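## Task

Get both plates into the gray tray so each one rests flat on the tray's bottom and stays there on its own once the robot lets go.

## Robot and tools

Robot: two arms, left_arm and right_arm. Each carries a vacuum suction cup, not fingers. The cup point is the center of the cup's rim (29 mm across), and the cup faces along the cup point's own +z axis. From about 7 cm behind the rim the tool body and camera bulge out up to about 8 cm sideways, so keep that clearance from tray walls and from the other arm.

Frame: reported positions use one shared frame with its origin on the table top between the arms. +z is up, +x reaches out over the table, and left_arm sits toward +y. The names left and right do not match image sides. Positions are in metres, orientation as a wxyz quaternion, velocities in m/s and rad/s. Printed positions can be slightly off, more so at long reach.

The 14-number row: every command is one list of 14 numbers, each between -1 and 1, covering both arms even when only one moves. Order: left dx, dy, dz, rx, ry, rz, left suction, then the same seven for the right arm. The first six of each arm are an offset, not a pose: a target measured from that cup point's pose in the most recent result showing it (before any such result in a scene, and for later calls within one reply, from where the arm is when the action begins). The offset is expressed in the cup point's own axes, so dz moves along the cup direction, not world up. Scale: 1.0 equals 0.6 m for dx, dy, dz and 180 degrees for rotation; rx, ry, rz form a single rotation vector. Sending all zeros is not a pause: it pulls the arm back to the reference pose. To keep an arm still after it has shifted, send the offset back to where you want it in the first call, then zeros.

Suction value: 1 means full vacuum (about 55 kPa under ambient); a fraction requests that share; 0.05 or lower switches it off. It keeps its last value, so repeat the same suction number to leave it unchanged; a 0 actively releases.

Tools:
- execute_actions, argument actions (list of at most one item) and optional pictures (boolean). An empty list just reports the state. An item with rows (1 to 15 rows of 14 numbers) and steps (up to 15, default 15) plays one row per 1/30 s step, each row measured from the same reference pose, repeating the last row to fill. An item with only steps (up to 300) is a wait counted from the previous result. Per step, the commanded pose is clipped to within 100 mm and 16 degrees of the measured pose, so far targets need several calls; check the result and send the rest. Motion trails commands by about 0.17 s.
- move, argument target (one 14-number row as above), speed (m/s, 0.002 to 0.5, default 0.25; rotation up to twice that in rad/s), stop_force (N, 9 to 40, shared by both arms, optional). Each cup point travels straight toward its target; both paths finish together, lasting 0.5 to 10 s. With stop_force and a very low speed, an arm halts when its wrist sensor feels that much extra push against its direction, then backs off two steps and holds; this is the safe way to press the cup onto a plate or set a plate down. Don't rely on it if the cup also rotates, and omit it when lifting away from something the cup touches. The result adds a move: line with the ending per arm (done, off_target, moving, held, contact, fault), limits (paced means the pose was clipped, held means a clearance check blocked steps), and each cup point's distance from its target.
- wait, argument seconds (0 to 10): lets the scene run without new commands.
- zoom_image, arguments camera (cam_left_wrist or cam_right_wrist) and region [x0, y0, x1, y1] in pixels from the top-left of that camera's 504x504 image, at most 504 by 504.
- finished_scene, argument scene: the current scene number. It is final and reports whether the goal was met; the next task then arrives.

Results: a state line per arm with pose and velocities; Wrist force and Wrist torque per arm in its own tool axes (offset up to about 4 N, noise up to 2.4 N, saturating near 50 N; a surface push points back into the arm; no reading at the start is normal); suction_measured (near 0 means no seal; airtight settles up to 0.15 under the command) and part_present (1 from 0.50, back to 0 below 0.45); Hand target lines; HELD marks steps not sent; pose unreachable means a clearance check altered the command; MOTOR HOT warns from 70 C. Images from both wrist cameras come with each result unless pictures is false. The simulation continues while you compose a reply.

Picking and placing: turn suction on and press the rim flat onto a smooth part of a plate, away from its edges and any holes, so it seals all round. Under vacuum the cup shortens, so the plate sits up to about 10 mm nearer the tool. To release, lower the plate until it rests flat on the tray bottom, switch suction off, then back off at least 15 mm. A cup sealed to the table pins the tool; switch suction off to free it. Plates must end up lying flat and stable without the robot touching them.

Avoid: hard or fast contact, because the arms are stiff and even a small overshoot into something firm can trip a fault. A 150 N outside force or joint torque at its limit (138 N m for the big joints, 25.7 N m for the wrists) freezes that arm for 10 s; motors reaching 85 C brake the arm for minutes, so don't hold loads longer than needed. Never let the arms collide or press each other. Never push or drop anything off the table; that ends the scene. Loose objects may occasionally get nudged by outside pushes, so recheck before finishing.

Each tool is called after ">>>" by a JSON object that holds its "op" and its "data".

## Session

>>> {"op": "move", "data": {"target": [0,-0.2,-0.3,0,0,0,0,0,0.2,-0.3,0,0,0,0]}}

Scene clock: 1.47 s of 7200.00 s.
left_arm: end_effector_position=(+0.3969, +0.2827, +0.4085) suction_measured=0.00 part_present=0 end_effector_quat_wxyz=(+0.001, -0.169, +0.986, -0.001) end_effector_velocity=(+0.001, -0.001, +0.001) end_effector_angular_velocity=(+0.001, +0.001, +0.000) | right_arm: end_effector_position=(+0.5179, -0.2026, +0.4072) suction_measured=0.00 part_present=0 end_effector_quat_wxyz=(-0.000, +0.168, +0.986, +0.001) end_effector_velocity=(+0.001, +0.001, +0.001) end_effector_angular_velocity=(-0.001, +0.002, -0.001)
Joint positions: left_arm=[-0.48  -1.588  1.452 -1.438 -1.571 -1.005] | right_arm=[-0.059 -1.585  1.452 -1.438 -1.569  0.463]
Joint velocities: left_arm=[-0.001  0.003 -0.007  0.005  0.    -0.001] | right_arm=[ 0.002  0.003 -0.007  0.005 -0.     0.003]
Motor temperatures (°C, as the motors report them): left_arm=[34 33 32 40 36 37] | right_arm=[31 33 34 44 39 41]
Wrist force (N, on the end effector, along its own x y z axes, offset not removed): left_arm=[-1.3 2.1 0.6] | right_arm=[3.6 0.3 0.6]
Wrist torque (N m, same axes, about the end effector's origin, offset not removed): left_arm=[0.10 -0.02 0.00] | right_arm=[-0.01 -0.61 -0.18]
Hand target (left_arm): +0.397, +0.283, +0.409; +0.001, -0.169, +0.986, -0.001
Hand target (right_arm): +0.518, -0.203, +0.407; -0.000, +0.168, +0.986, +0.001
Off the commanded pose (left_arm): 0.000 m, 0 deg.
Off the commanded pose (right_arm): 0.001 m, 0 deg.
move: done

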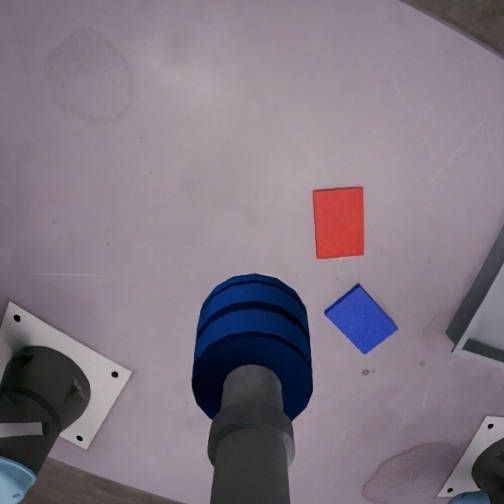

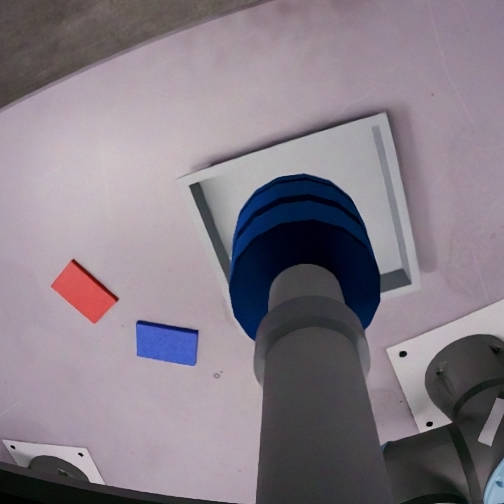

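>>> {"op": "move", "data": {"target": [0,0.5,0,0,0,0,0,0.62,0.26,0.42,0,0,0,0]}}

Scene clock: 7.27 s of 7200.00 s.
left_arm: end_effector_position=(+0.2974, +0.5657, +0.4083) suction_measured=0.00 part_present=0 end_effector_quat_wxyz=(+0.001, -0.169, +0.986, -0.000) end_effector_velocity=(-0.000, +0.002, -0.000) end_effector_angular_velocity=(-0.001, +0.000, +0.001) | right_arm: end_effector_position=(+0.2182, +0.0682, +0.1553) suction_measured=0.00 part_present=0 end_effector_quat_wxyz=(-0.001, +0.168, +0.986, +0.000) end_effector_velocity=(-0.001, +0.002, -0.001) end_effector_angular_velocity=(+0.000, -0.001, -0.001)
Joint positions: left_arm=[ 0.065 -1.898  1.705 -1.38  -1.571 -0.46 ] | right_arm=[ 0.774 -1.489  2.021 -2.102 -1.569  1.297]
Joint velocities: left_arm=[ 0.005  0.     0.    -0.    -0.001  0.004] | right_arm=[ 0.003  0.004 -0.001 -0.003 -0.001  0.004]
Motor temperatures (°C, as the motors report them): left_arm=[34 33 32 40 36 37] | right_arm=[31 33 34 44 39 41]
Wrist force (N, on the end effector, along its own x y z axes, offset not removed): left_arm=[-0.5 -1.6 1.9] | right_arm=[2.7 -1.6 -1.0]
Wrist torque (N m, same axes, about the end effector's origin, offset not removed): left_arm=[-0.40 0.14 -0.01] | right_arm=[-0.43 -0.49 -0.23]
Hand target (left_arm): +0.297, +0.566, +0.408; +0.001, -0.169, +0.986, -0.000
Hand target (right_arm): +0.218, +0.068, +0.155; -0.001, +0.168, +0.986, +0.000
Off the commanded pose (left_arm): 0.001 m, 0 deg.
Off the commanded pose (right_arm): 0.001 m, 0 deg.
After step 90, 0.30 s passed at rest.
move: done

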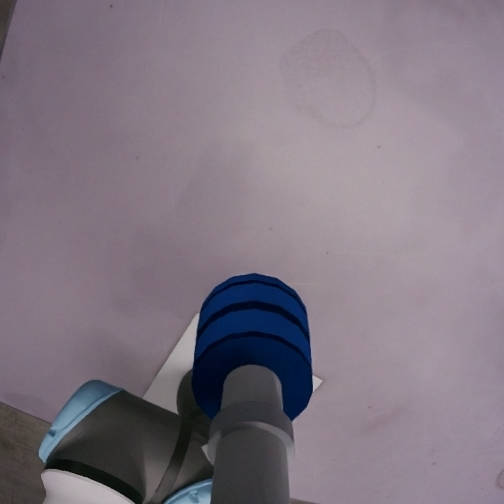

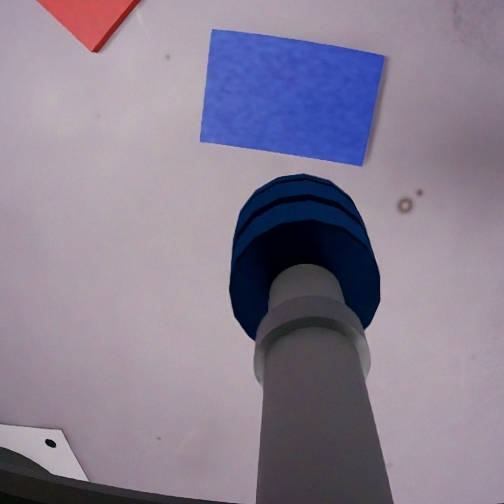

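>>> {"op": "move", "data": {"target": [0,0,0,0,0,0,0,-0.053,0.002,0.2,0,0,-0.45,1]}}

>>> {"op": "move", "data": {"target": [0,0,0,0,0,0,0,0,0,0.07,0,0,0,1], "speed": 0.01, "stop_force": 12}}

>>> {"op": "move", "data": {"target": [0,0,0,0,0,0,0,0,0,-0.25,0,0,0,1]}}

>>> {"op": "move", "data": {"target": [0,0,0,0,0,0,0,0.3,-0.433,0,0,0,0.355,1]}}

Scene clock: 17.67 s of 7200.00 s.
left_arm: end_effector_position=(+0.2974, +0.5657, +0.4083) suction_measured=0.00 part_present=0 end_effector_quat_wxyz=(+0.001, -0.169, +0.986, -0.000) end_effector_velocity=(+0.000, -0.000, -0.000) end_effector_angular_velocity=(+0.000, +0.000, -0.000) | right_arm: end_effector_position=(+0.2486, +0.0587, +0.0352) suction_measured=0.00 part_present=0 end_effector_quat_wxyz=(-0.000, -0.512, +0.859, +0.001) end_effector_velocity=(+0.000, +0.000, -0.001) end_effector_angular_velocity=(+0.002, +0.000, +0.012)
Joint positions: left_arm=[ 0.065 -1.898  1.705 -1.38  -1.571 -0.46 ] | right_arm=[ 0.711 -1.274  2.151 -2.448 -1.569 -0.179]
Joint velocities: left_arm=[-0.001 -0.     0.     0.     0.    -0.   ] | right_arm=[-0.     0.001  0.    -0.003  0.001 -0.012]
Motor temperatures (°C, as the motors report them): left_arm=[34 33 32 40 36 37] | right_arm=[31 33 34 44 39 41]
Wrist force (N, on the end effector, along its own x y z axes, offset not removed): left_arm=[-0.4 -1.2 0.4] | right_arm=[2.3 0.0 0.5]
Wrist torque (N m, same axes, about the end effector's origin, offset not removed): left_arm=[-0.31 0.09 0.03] | right_arm=[0.05 -0.39 -0.04]
Hand target (left_arm): +0.297, +0.566, +0.408; +0.001, -0.169, +0.986, -0.000
Hand target (right_arm): +0.249, +0.059, +0.035; -0.000, -0.512, +0.859, +0.001
Off the commanded pose (left_arm): 0.000 m, 0 deg.
Off the commanded pose (right_arm): 0.000 m, 0 deg.
After step 90, 4.10 s passed at rest.
move: done

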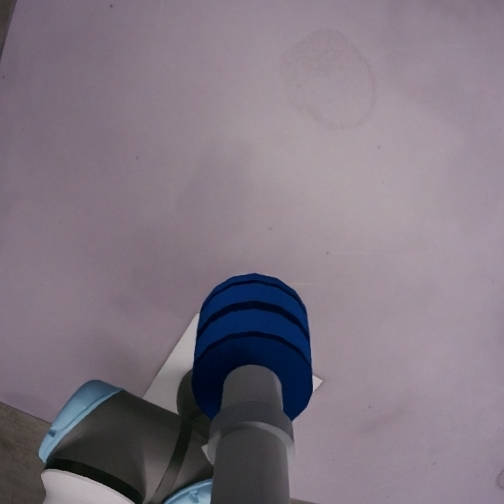

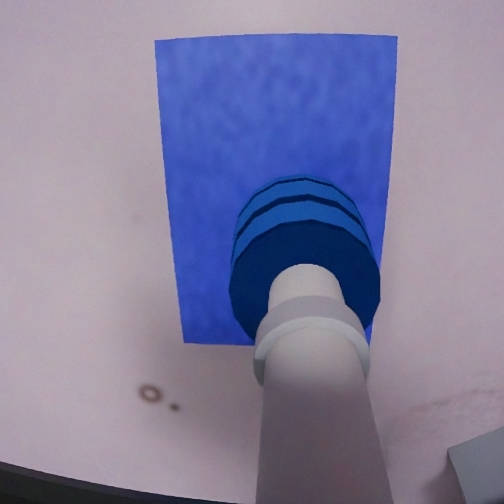

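Scene clock: 21.60 s of 7200.00 s.
left_arm: end_effector_position=(+0.2974, +0.5657, +0.4083) suction_measured=0.00 part_present=0 end_effector_quat_wxyz=(+0.001, -0.169, +0.986, -0.000) end_effector_velocity=(+0.000, -0.000, -0.000) end_effector_angular_velocity=(+0.000, +0.000, -0.001) | right_arm: end_effector_position=(+0.2486, +0.0587, -0.0003) suction_measured=0.96 part_present=1 end_effector_quat_wxyz=(-0.000, -0.512, +0.859, +0.001) end_effector_velocity=(-0.000, -0.001, +0.002) end_effector_angular_velocity=(-0.003, +0.002, -0.002)
Joint positions: left_arm=[ 0.065 -1.898  1.705 -1.38  -1.571 -0.46 ] | right_arm=[ 0.711 -1.193  2.174 -2.551 -1.569 -0.179]
Joint velocities: left_arm=[-0.001 -0.     0.    -0.     0.     0.   ] | right_arm=[-0.001 -0.006 -0.002  0.011 -0.     0.002]
Motor temperatures (°C, as the motors report them): left_arm=[34 33 32 40 36 37] | right_arm=[31 33 34 44 39 41]
Wrist force (N, on the end effector, along its own x y z axes, offset not removed): left_arm=[-3.4 2.3 1.7] | right_arm=[-1.8 0.6 -40.5]
Wrist torque (N m, same axes, about the end effector's origin, offset not removed): left_arm=[0.24 0.67 0.22] | right_arm=[0.17 -0.51 -0.17]
Hand target (left_arm): +0.297, +0.566, +0.408; +0.001, -0.169, +0.986, -0.000
Hand target (right_arm): +0.249, +0.059, +0.000; -0.000, -0.512, +0.859, +0.001
Off the commanded pose (left_arm): 0.000 m, 0 deg.
Off the commanded pose (right_arm): 0.007 m, 0 deg.
move: contact (right_arm)

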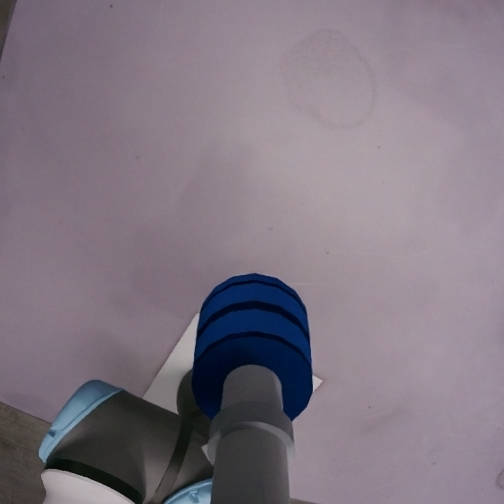

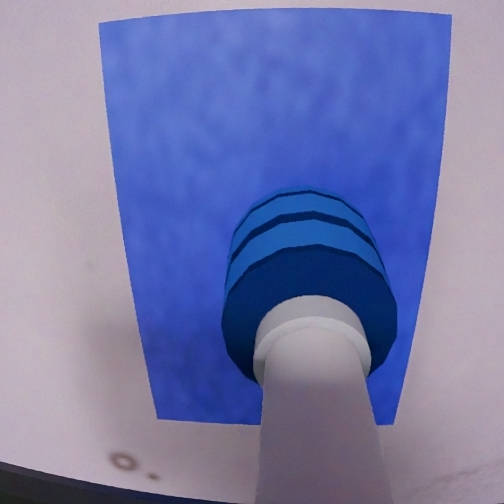

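Scene clock: 22.77 s of 7200.00 s.
left_arm: end_effector_position=(+0.2974, +0.5657, +0.4083) suction_measured=0.00 part_present=0 end_effector_quat_wxyz=(+0.001, -0.169, +0.986, -0.000) end_effector_velocity=(+0.000, -0.000, +0.000) end_effector_angular_velocity=(-0.000, -0.000, -0.000) | right_arm: end_effector_position=(+0.2486, +0.0588, +0.1497) suction_measured=0.98 part_present=1 end_effector_quat_wxyz=(-0.000, -0.512, +0.859, +0.001) end_effector_velocity=(+0.000, -0.000, +0.003) end_effector_angular_velocity=(-0.001, -0.001, +0.000)
Joint positions: left_arm=[ 0.065 -1.898  1.705 -1.38  -1.571 -0.46 ] | right_arm=[ 0.711 -1.477  2.023 -2.118 -1.569 -0.179]
Joint velocities: left_arm=[-0. -0. -0. -0. -0. -0.] | right_arm=[-0.001 -0.004 -0.004  0.007 -0.001 -0.001]
Motor temperatures (°C, as the motors report them): left_arm=[34 33 32 40 36 37] | right_arm=[31 33 34 44 39 41]
Wrist force (N, on the end effector, along its own x y z axes, offset not removed): left_arm=[0.3 2.0 0.9] | right_arm=[0.6 -1.0 1.1]
Wrist torque (N m, same axes, about the end effector's origin, offset not removed): left_arm=[0.08 0.11 0.12] | right_arm=[-0.26 -0.32 -0.10]
Hand target (left_arm): +0.297, +0.566, +0.408; +0.001, -0.169, +0.986, -0.000
Hand target (right_arm): +0.249, +0.059, +0.150; -0.000, -0.512, +0.859, +0.001
Off the commanded pose (left_arm): 0.000 m, 0 deg.
Off the commanded pose (right_arm): 0.000 m, 0 deg.
move: done

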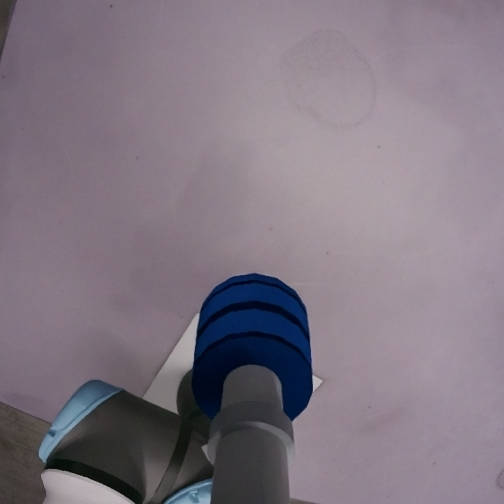

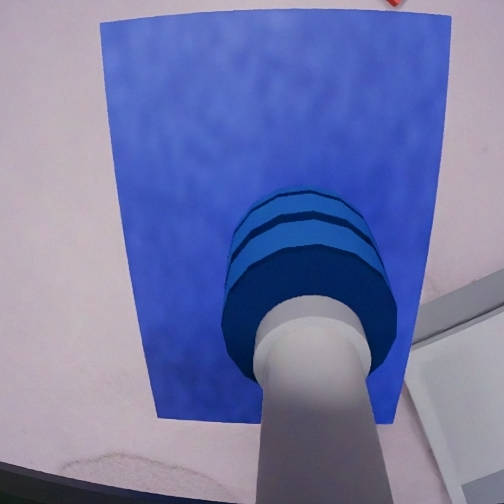

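Scene clock: 25.50 s of 7200.00 s.
left_arm: end_effector_position=(+0.2974, +0.5657, +0.4083) suction_measured=0.00 part_present=0 end_effector_quat_wxyz=(+0.001, -0.169, +0.986, -0.000) end_effector_velocity=(-0.000, +0.001, +0.000) end_effector_angular_velocity=(+0.001, -0.000, +0.002) | right_arm: end_effector_position=(+0.3917, -0.2234, +0.1499) suction_measured=0.96 part_present=1 end_effector_quat_wxyz=(+0.000, +0.020, +1.000, +0.001) end_effector_velocity=(+0.001, -0.002, -0.000) end_effector_angular_velocity=(+0.000, +0.001, -0.008)
Joint positions: left_arm=[ 0.065 -1.898  1.705 -1.38  -1.571 -0.46 ] | right_arm=[-0.073 -1.775  2.301 -2.096 -1.569  0.151]
Joint velocities: left_arm=[ 0.002 -0.    -0.     0.     0.001 -0.   ] | right_arm=[-0.007  0.002 -0.001  0.     0.     0.001]
Motor temperatures (°C, as the motors report them): left_arm=[34 33 32 40 36 37] | right_arm=[31 33 34 44 39 41]
Wrist force (N, on the end effector, along its own x y z axes, offset not removed): left_arm=[-2.5 -1.6 -2.0] | right_arm=[2.0 0.8 0.0]
Wrist torque (N m, same axes, about the end effector's origin, offset not removed): left_arm=[-0.33 0.56 0.07] | right_arm=[0.10 -0.35 -0.14]
Hand target (left_arm): +0.297, +0.566, +0.408; +0.001, -0.169, +0.986, -0.000
Hand target (right_arm): +0.392, -0.224, +0.150; +0.000, +0.021, +1.000, +0.001
Off the commanded pose (left_arm): 0.000 m, 0 deg.
Off the commanded pose (right_arm): 0.001 m, 0 deg.
move: done

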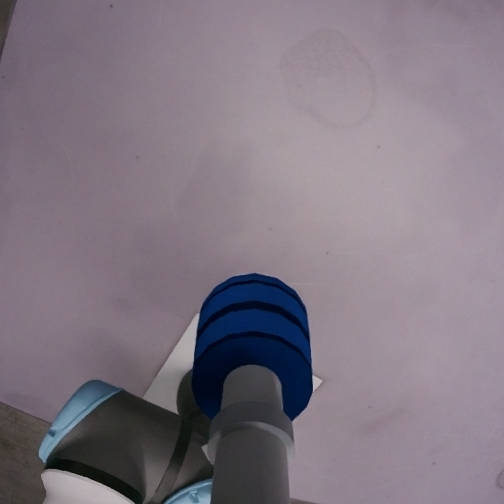

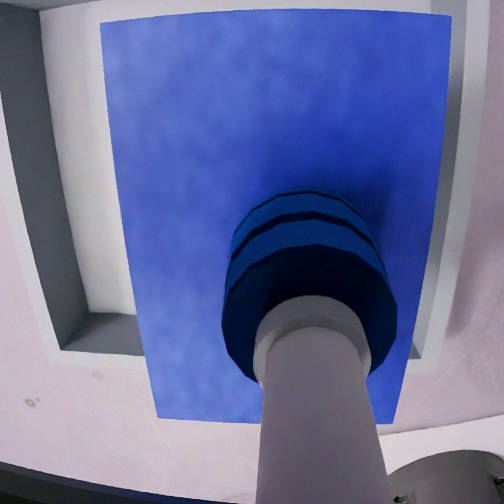

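>>> {"op": "move", "data": {"target": [0,0,0,0,0,0,0,0,-0.04,0.21,0,0,0,1], "speed": 0.08}}

>>> {"op": "move", "data": {"target": [0,0,0,0,0,0,0,0,0,0.05,0,0,0,1], "speed": 0.006, "stop_force": 10}}

>>> {"op": "execute_actions", "data": {"actions": [{"rows":[[0,0,0,0,0,0,0,0,0,-0.004,0,0,0,0]]}], "pictures": false}}

>>> {"op": "move", "data": {"target": [0,0,0,0,0,0,0,0,0,-0.25,0,0,0,0]}}

>>> {"op": "move", "data": {"target": [0,0,0,0,0,0,0,0.09,0.655,0,0,0,-0.13,0]}}

Scene clock: 37.07 s of 7200.00 s.
left_arm: end_effector_position=(+0.2974, +0.5657, +0.4083) suction_measured=0.00 part_present=0 end_effector_quat_wxyz=(+0.001, -0.169, +0.986, -0.000) end_effector_velocity=(+0.000, -0.000, +0.000) end_effector_angular_velocity=(-0.000, -0.000, -0.001) | right_arm: end_effector_position=(+0.3907, -0.2474, +0.0239) suction_measured=0.99 part_present=1 end_effector_quat_wxyz=(+0.000, +0.020, +1.000, +0.001) end_effector_velocity=(+0.000, -0.000, -0.002) end_effector_angular_velocity=(-0.000, -0.001, +0.001)
Joint positions: left_arm=[ 0.065 -1.898  1.705 -1.38  -1.571 -0.46 ] | right_arm=[-0.142 -1.501  2.503 -2.573 -1.569  0.082]
Joint velocities: left_arm=[-0.001 -0.    -0.    -0.    -0.    -0.   ] | right_arm=[-0.001  0.006  0.001 -0.009 -0.    -0.001]
Motor temperatures (°C, as the motors report them): left_arm=[34 33 32 40 36 37] | right_arm=[31 33 34 44 39 41]
Wrist force (N, on the end effector, along its own x y z axes, offset not removed): left_arm=[-0.9 1.3 1.1] | right_arm=[1.9 1.0 0.1]
Wrist torque (N m, same axes, about the end effector's origin, offset not removed): left_arm=[0.08 0.16 0.07] | right_arm=[-0.03 -0.34 -0.13]
Hand target (left_arm): +0.297, +0.566, +0.408; +0.001, -0.169, +0.986, -0.000
Hand target (right_arm): +0.391, -0.247, +0.024; +0.000, +0.020, +1.000, +0.001
Off the commanded pose (left_arm): 0.000 m, 0 deg.
Off the commanded pose (right_arm): 0.000 m, 0 deg.
move: done

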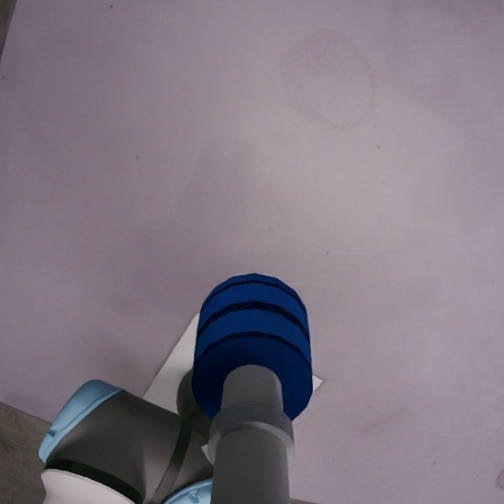

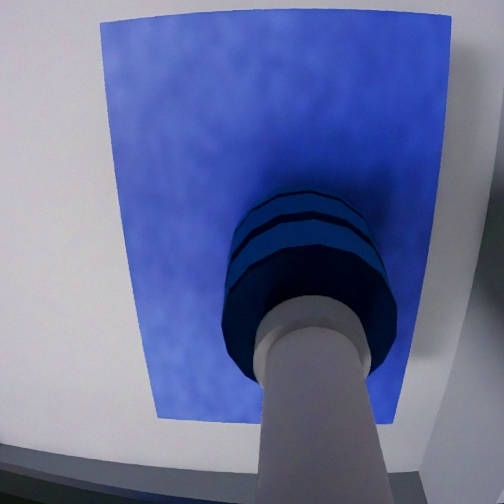

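Scene clock: 40.93 s of 7200.00 s.
left_arm: end_effector_position=(+0.2974, +0.5657, +0.4083) suction_measured=0.00 part_present=0 end_effector_quat_wxyz=(+0.001, -0.169, +0.986, -0.000) end_effector_velocity=(+0.000, +0.000, +0.000) end_effector_angular_velocity=(+0.000, -0.001, -0.000) | right_arm: end_effector_position=(+0.3906, -0.2474, +0.0029) suction_measured=0.98 part_present=1 end_effector_quat_wxyz=(+0.000, +0.020, +1.000, +0.001) end_effector_velocity=(-0.000, +0.000, +0.002) end_effector_angular_velocity=(+0.000, +0.001, +0.000)
Joint positions: left_arm=[ 0.065 -1.898  1.705 -1.38  -1.571 -0.46 ] | right_arm=[-0.142 -1.428  2.52  -2.663 -1.569  0.082]
Joint velocities: left_arm=[ 0.  0. -0. -0.  0.  0.] | right_arm=[ 0.    -0.007 -0.002  0.01   0.    -0.   ]
Motor temperatures (°C, as the motors report them): left_arm=[34 33 32 40 36 37] | right_arm=[31 33 34 44 39 41]
Wrist force (N, on the end effector, along its own x y z axes, offset not removed): left_arm=[2.3 -0.5 2.6] | right_arm=[8.4 -3.3 -33.6]
Wrist torque (N m, same axes, about the end effector's origin, offset not removed): left_arm=[-0.15 -0.12 0.12] | right_arm=[-0.30 -0.64 -0.21]
Hand target (left_arm): +0.297, +0.566, +0.408; +0.001, -0.169, +0.986, -0.000
Hand target (right_arm): +0.391, -0.247, +0.003; +0.000, +0.020, +1.000, +0.001
Off the commanded pose (left_arm): 0.000 m, 0 deg.
Off the commanded pose (right_arm): 0.009 m, 0 deg.
move: contact (right_arm)

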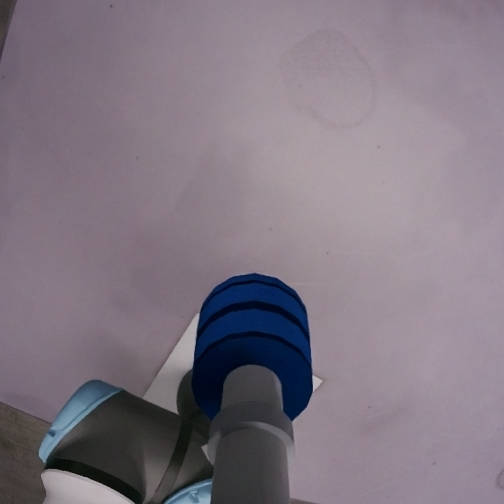

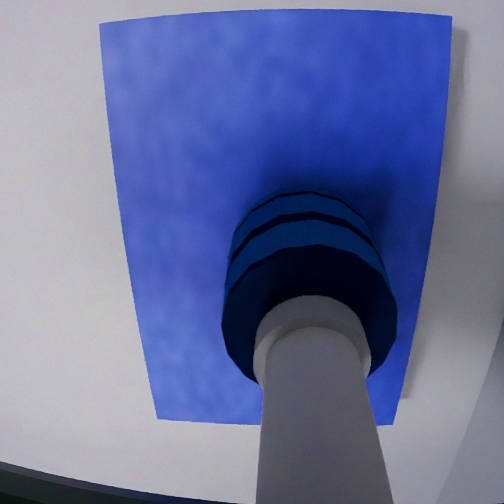

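Scene clock: 41.43 s of 7200.00 s.
left_arm: end_effector_position=(+0.2974, +0.5657, +0.4083) suction_measured=0.00 part_present=0 end_effector_quat_wxyz=(+0.001, -0.169, +0.986, -0.000) end_effector_velocity=(-0.000, +0.000, +0.000) end_effector_angular_velocity=(+0.000, -0.000, +0.001) | right_arm: end_effector_position=(+0.3906, -0.2474, +0.0053) suction_measured=0.00 part_present=0 end_effector_quat_wxyz=(+0.000, +0.020, +1.000, +0.001) end_effector_velocity=(+0.000, -0.000, +0.000) end_effector_angular_velocity=(+0.000, -0.000, -0.000)
Joint positions: left_arm=[ 0.065 -1.898  1.705 -1.38  -1.571 -0.46 ] | right_arm=[-0.142 -1.437  2.519 -2.653 -1.569  0.082]
Joint velocities: left_arm=[ 0.001  0.    -0.     0.     0.     0.   ] | right_arm=[-0.    -0.001  0.     0.001 -0.     0.   ]
Motor temperatures (°C, as the motors report them): left_arm=[34 33 32 40 36 37] | right_arm=[31 33 34 44 39 41]
Wrist force (N, on the end effector, along its own x y z axes, offset not removed): left_arm=[-0.5 0.5 -1.0] | right_arm=[2.5 -0.5 -7.9]
Wrist torque (N m, same axes, about the end effector's origin, offset not removed): left_arm=[-0.27 0.26 -0.10] | right_arm=[-0.22 -0.51 -0.14]
Hand target (left_arm): +0.297, +0.566, +0.408; +0.001, -0.169, +0.986, -0.000
Hand target (right_arm): +0.391, -0.247, +0.005; +0.000, +0.020, +1.000, +0.001
Off the commanded pose (left_arm): 0.000 m, 0 deg.
Off the commanded pose (right_arm): 0.000 m, 0 deg.
Steps of this call (steps 1 to 15: all 15 steps of this action). Readings (end_effector_position | what the end effector reports):
1: left_arm (+0.2974, +0.5657, +0.4083) | right_arm (+0.3906, -0.2474, +0.0030) | left_arm suction_measured=0.00 part_present=0 | right_arm suction_measured=0.23 part_present=0
2: left_arm (+0.2974, +0.5657, +0.4083) | right_arm (+0.3906, -0.2474, +0.0034) | left_arm suction_measured=0.00 part_present=0 | right_arm suction_measured=0.00 part_present=0
4: left_arm (+0.2974, +0.5657, +0.4083) | right_arm (+0.3906, -0.2474, +0.0043) | left_arm suction_measured=0.00 part_present=0 | right_arm suction_measured=0.00 part_present=0
8: left_arm (+0.2974, +0.5657, +0.4083) | right_arm (+0.3906, -0.2474, +0.0051) | left_arm suction_measured=0.00 part_present=0 | right_arm suction_measured=0.00 part_present=0
15: the state above

Scene clock: 42.87 s of 7200.00 s.
left_arm: end_effector_position=(+0.2974, +0.5657, +0.4083) suction_measured=0.00 part_present=0 end_effector_quat_wxyz=(+0.001, -0.169, +0.986, -0.000) end_effector_velocity=(-0.000, +0.000, -0.000) end_effector_angular_velocity=(-0.000, +0.000, +0.000) | right_arm: end_effector_position=(+0.3907, -0.2474, +0.1554) suction_measured=0.00 part_present=0 end_effector_quat_wxyz=(+0.000, +0.020, +1.000, +0.001) end_effector_velocity=(-0.000, -0.000, +0.002) end_effector_angular_velocity=(+0.000, +0.001, -0.002)
Joint positions: left_arm=[ 0.065 -1.898  1.705 -1.38  -1.571 -0.46 ] | right_arm=[-0.142 -1.817  2.315 -2.069 -1.569  0.083]
Joint velocities: left_arm=[ 0.001  0.     0.    -0.    -0.     0.   ] | right_arm=[-0.    -0.003 -0.004  0.008  0.     0.002]
Motor temperatures (°C, as the motors report them): left_arm=[34 33 32 40 36 37] | right_arm=[31 33 34 44 39 41]
Wrist force (N, on the end effector, along its own x y z axes, offset not removed): left_arm=[-2.1 0.3 0.2] | right_arm=[2.2 -0.1 0.1]
Wrist torque (N m, same axes, about the end effector's origin, offset not removed): left_arm=[-0.17 0.31 0.09] | right_arm=[-0.14 -0.43 -0.25]
Hand target (left_arm): +0.297, +0.566, +0.408; +0.001, -0.169, +0.986, -0.000
Hand target (right_arm): +0.391, -0.247, +0.156; +0.000, +0.020, +1.000, +0.001
Off the commanded pose (left_arm): 0.000 m, 0 deg.
Off the commanded pose (right_arm): 0.000 m, 0 deg.
move: done

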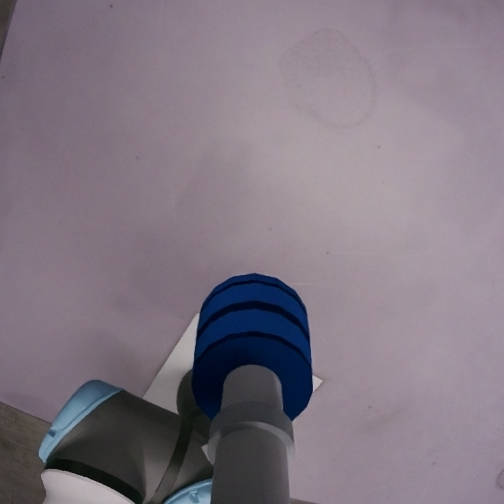

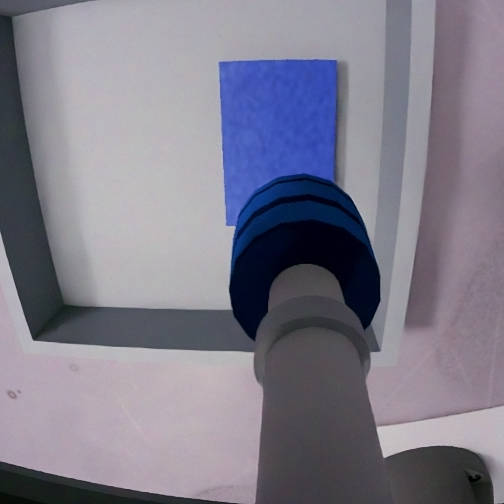

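Scene clock: 45.07 s of 7200.00 s.
left_arm: end_effector_position=(+0.2974, +0.5657, +0.4083) suction_measured=0.00 part_present=0 end_effector_quat_wxyz=(+0.001, -0.169, +0.986, -0.000) end_effector_velocity=(-0.000, +0.001, +0.000) end_effector_angular_velocity=(+0.001, -0.001, +0.002) | right_arm: end_effector_position=(+0.3520, +0.1477, +0.1550) suction_measured=0.00 part_present=0 end_effector_quat_wxyz=(-0.000, -0.183, +0.983, +0.001) end_effector_velocity=(+0.001, +0.001, +0.000) end_effector_angular_velocity=(-0.000, -0.000, +0.001)
Joint positions: left_arm=[ 0.065 -1.898  1.705 -1.38  -1.571 -0.46 ] | right_arm=[ 0.67  -1.206  1.661 -2.026 -1.569  0.486]
Joint velocities: left_arm=[ 0.002 -0.    -0.001  0.     0.001 -0.   ] | right_arm=[ 0.001  0.003 -0.005  0.002 -0.    -0.   ]
Motor temperatures (°C, as the motors report them): left_arm=[34 33 32 40 36 37] | right_arm=[31 33 34 44 39 41]
Wrist force (N, on the end effector, along its own x y z axes, offset not removed): left_arm=[-1.0 0.0 -1.8] | right_arm=[2.6 -0.5 -0.7]
Wrist torque (N m, same axes, about the end effector's origin, offset not removed): left_arm=[-0.26 0.22 0.11] | right_arm=[-0.19 -0.45 -0.05]
Hand target (left_arm): +0.297, +0.566, +0.408; +0.001, -0.169, +0.986, -0.000
Hand target (right_arm): +0.352, +0.148, +0.155; -0.000, -0.183, +0.983, +0.001
Off the commanded pose (left_arm): 0.000 m, 0 deg.
Off the commanded pose (right_arm): 0.001 m, 0 deg.
move: done

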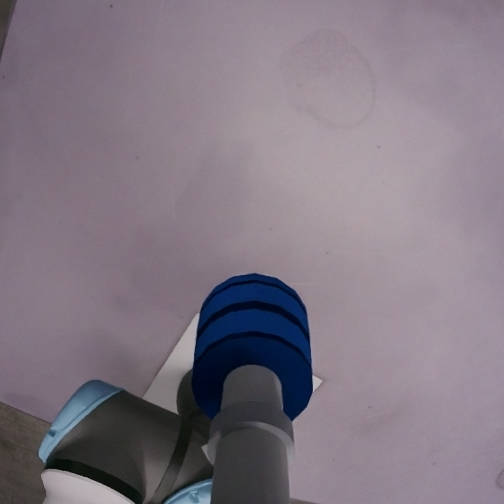

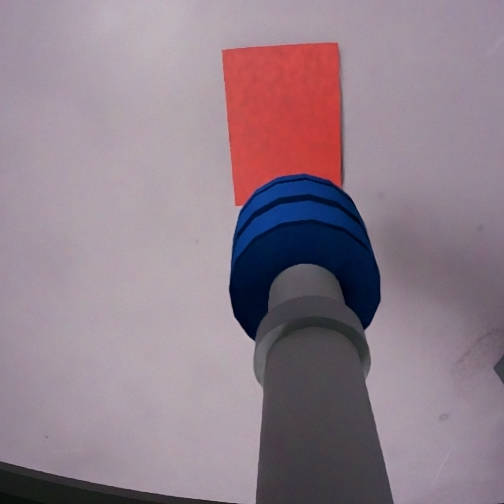

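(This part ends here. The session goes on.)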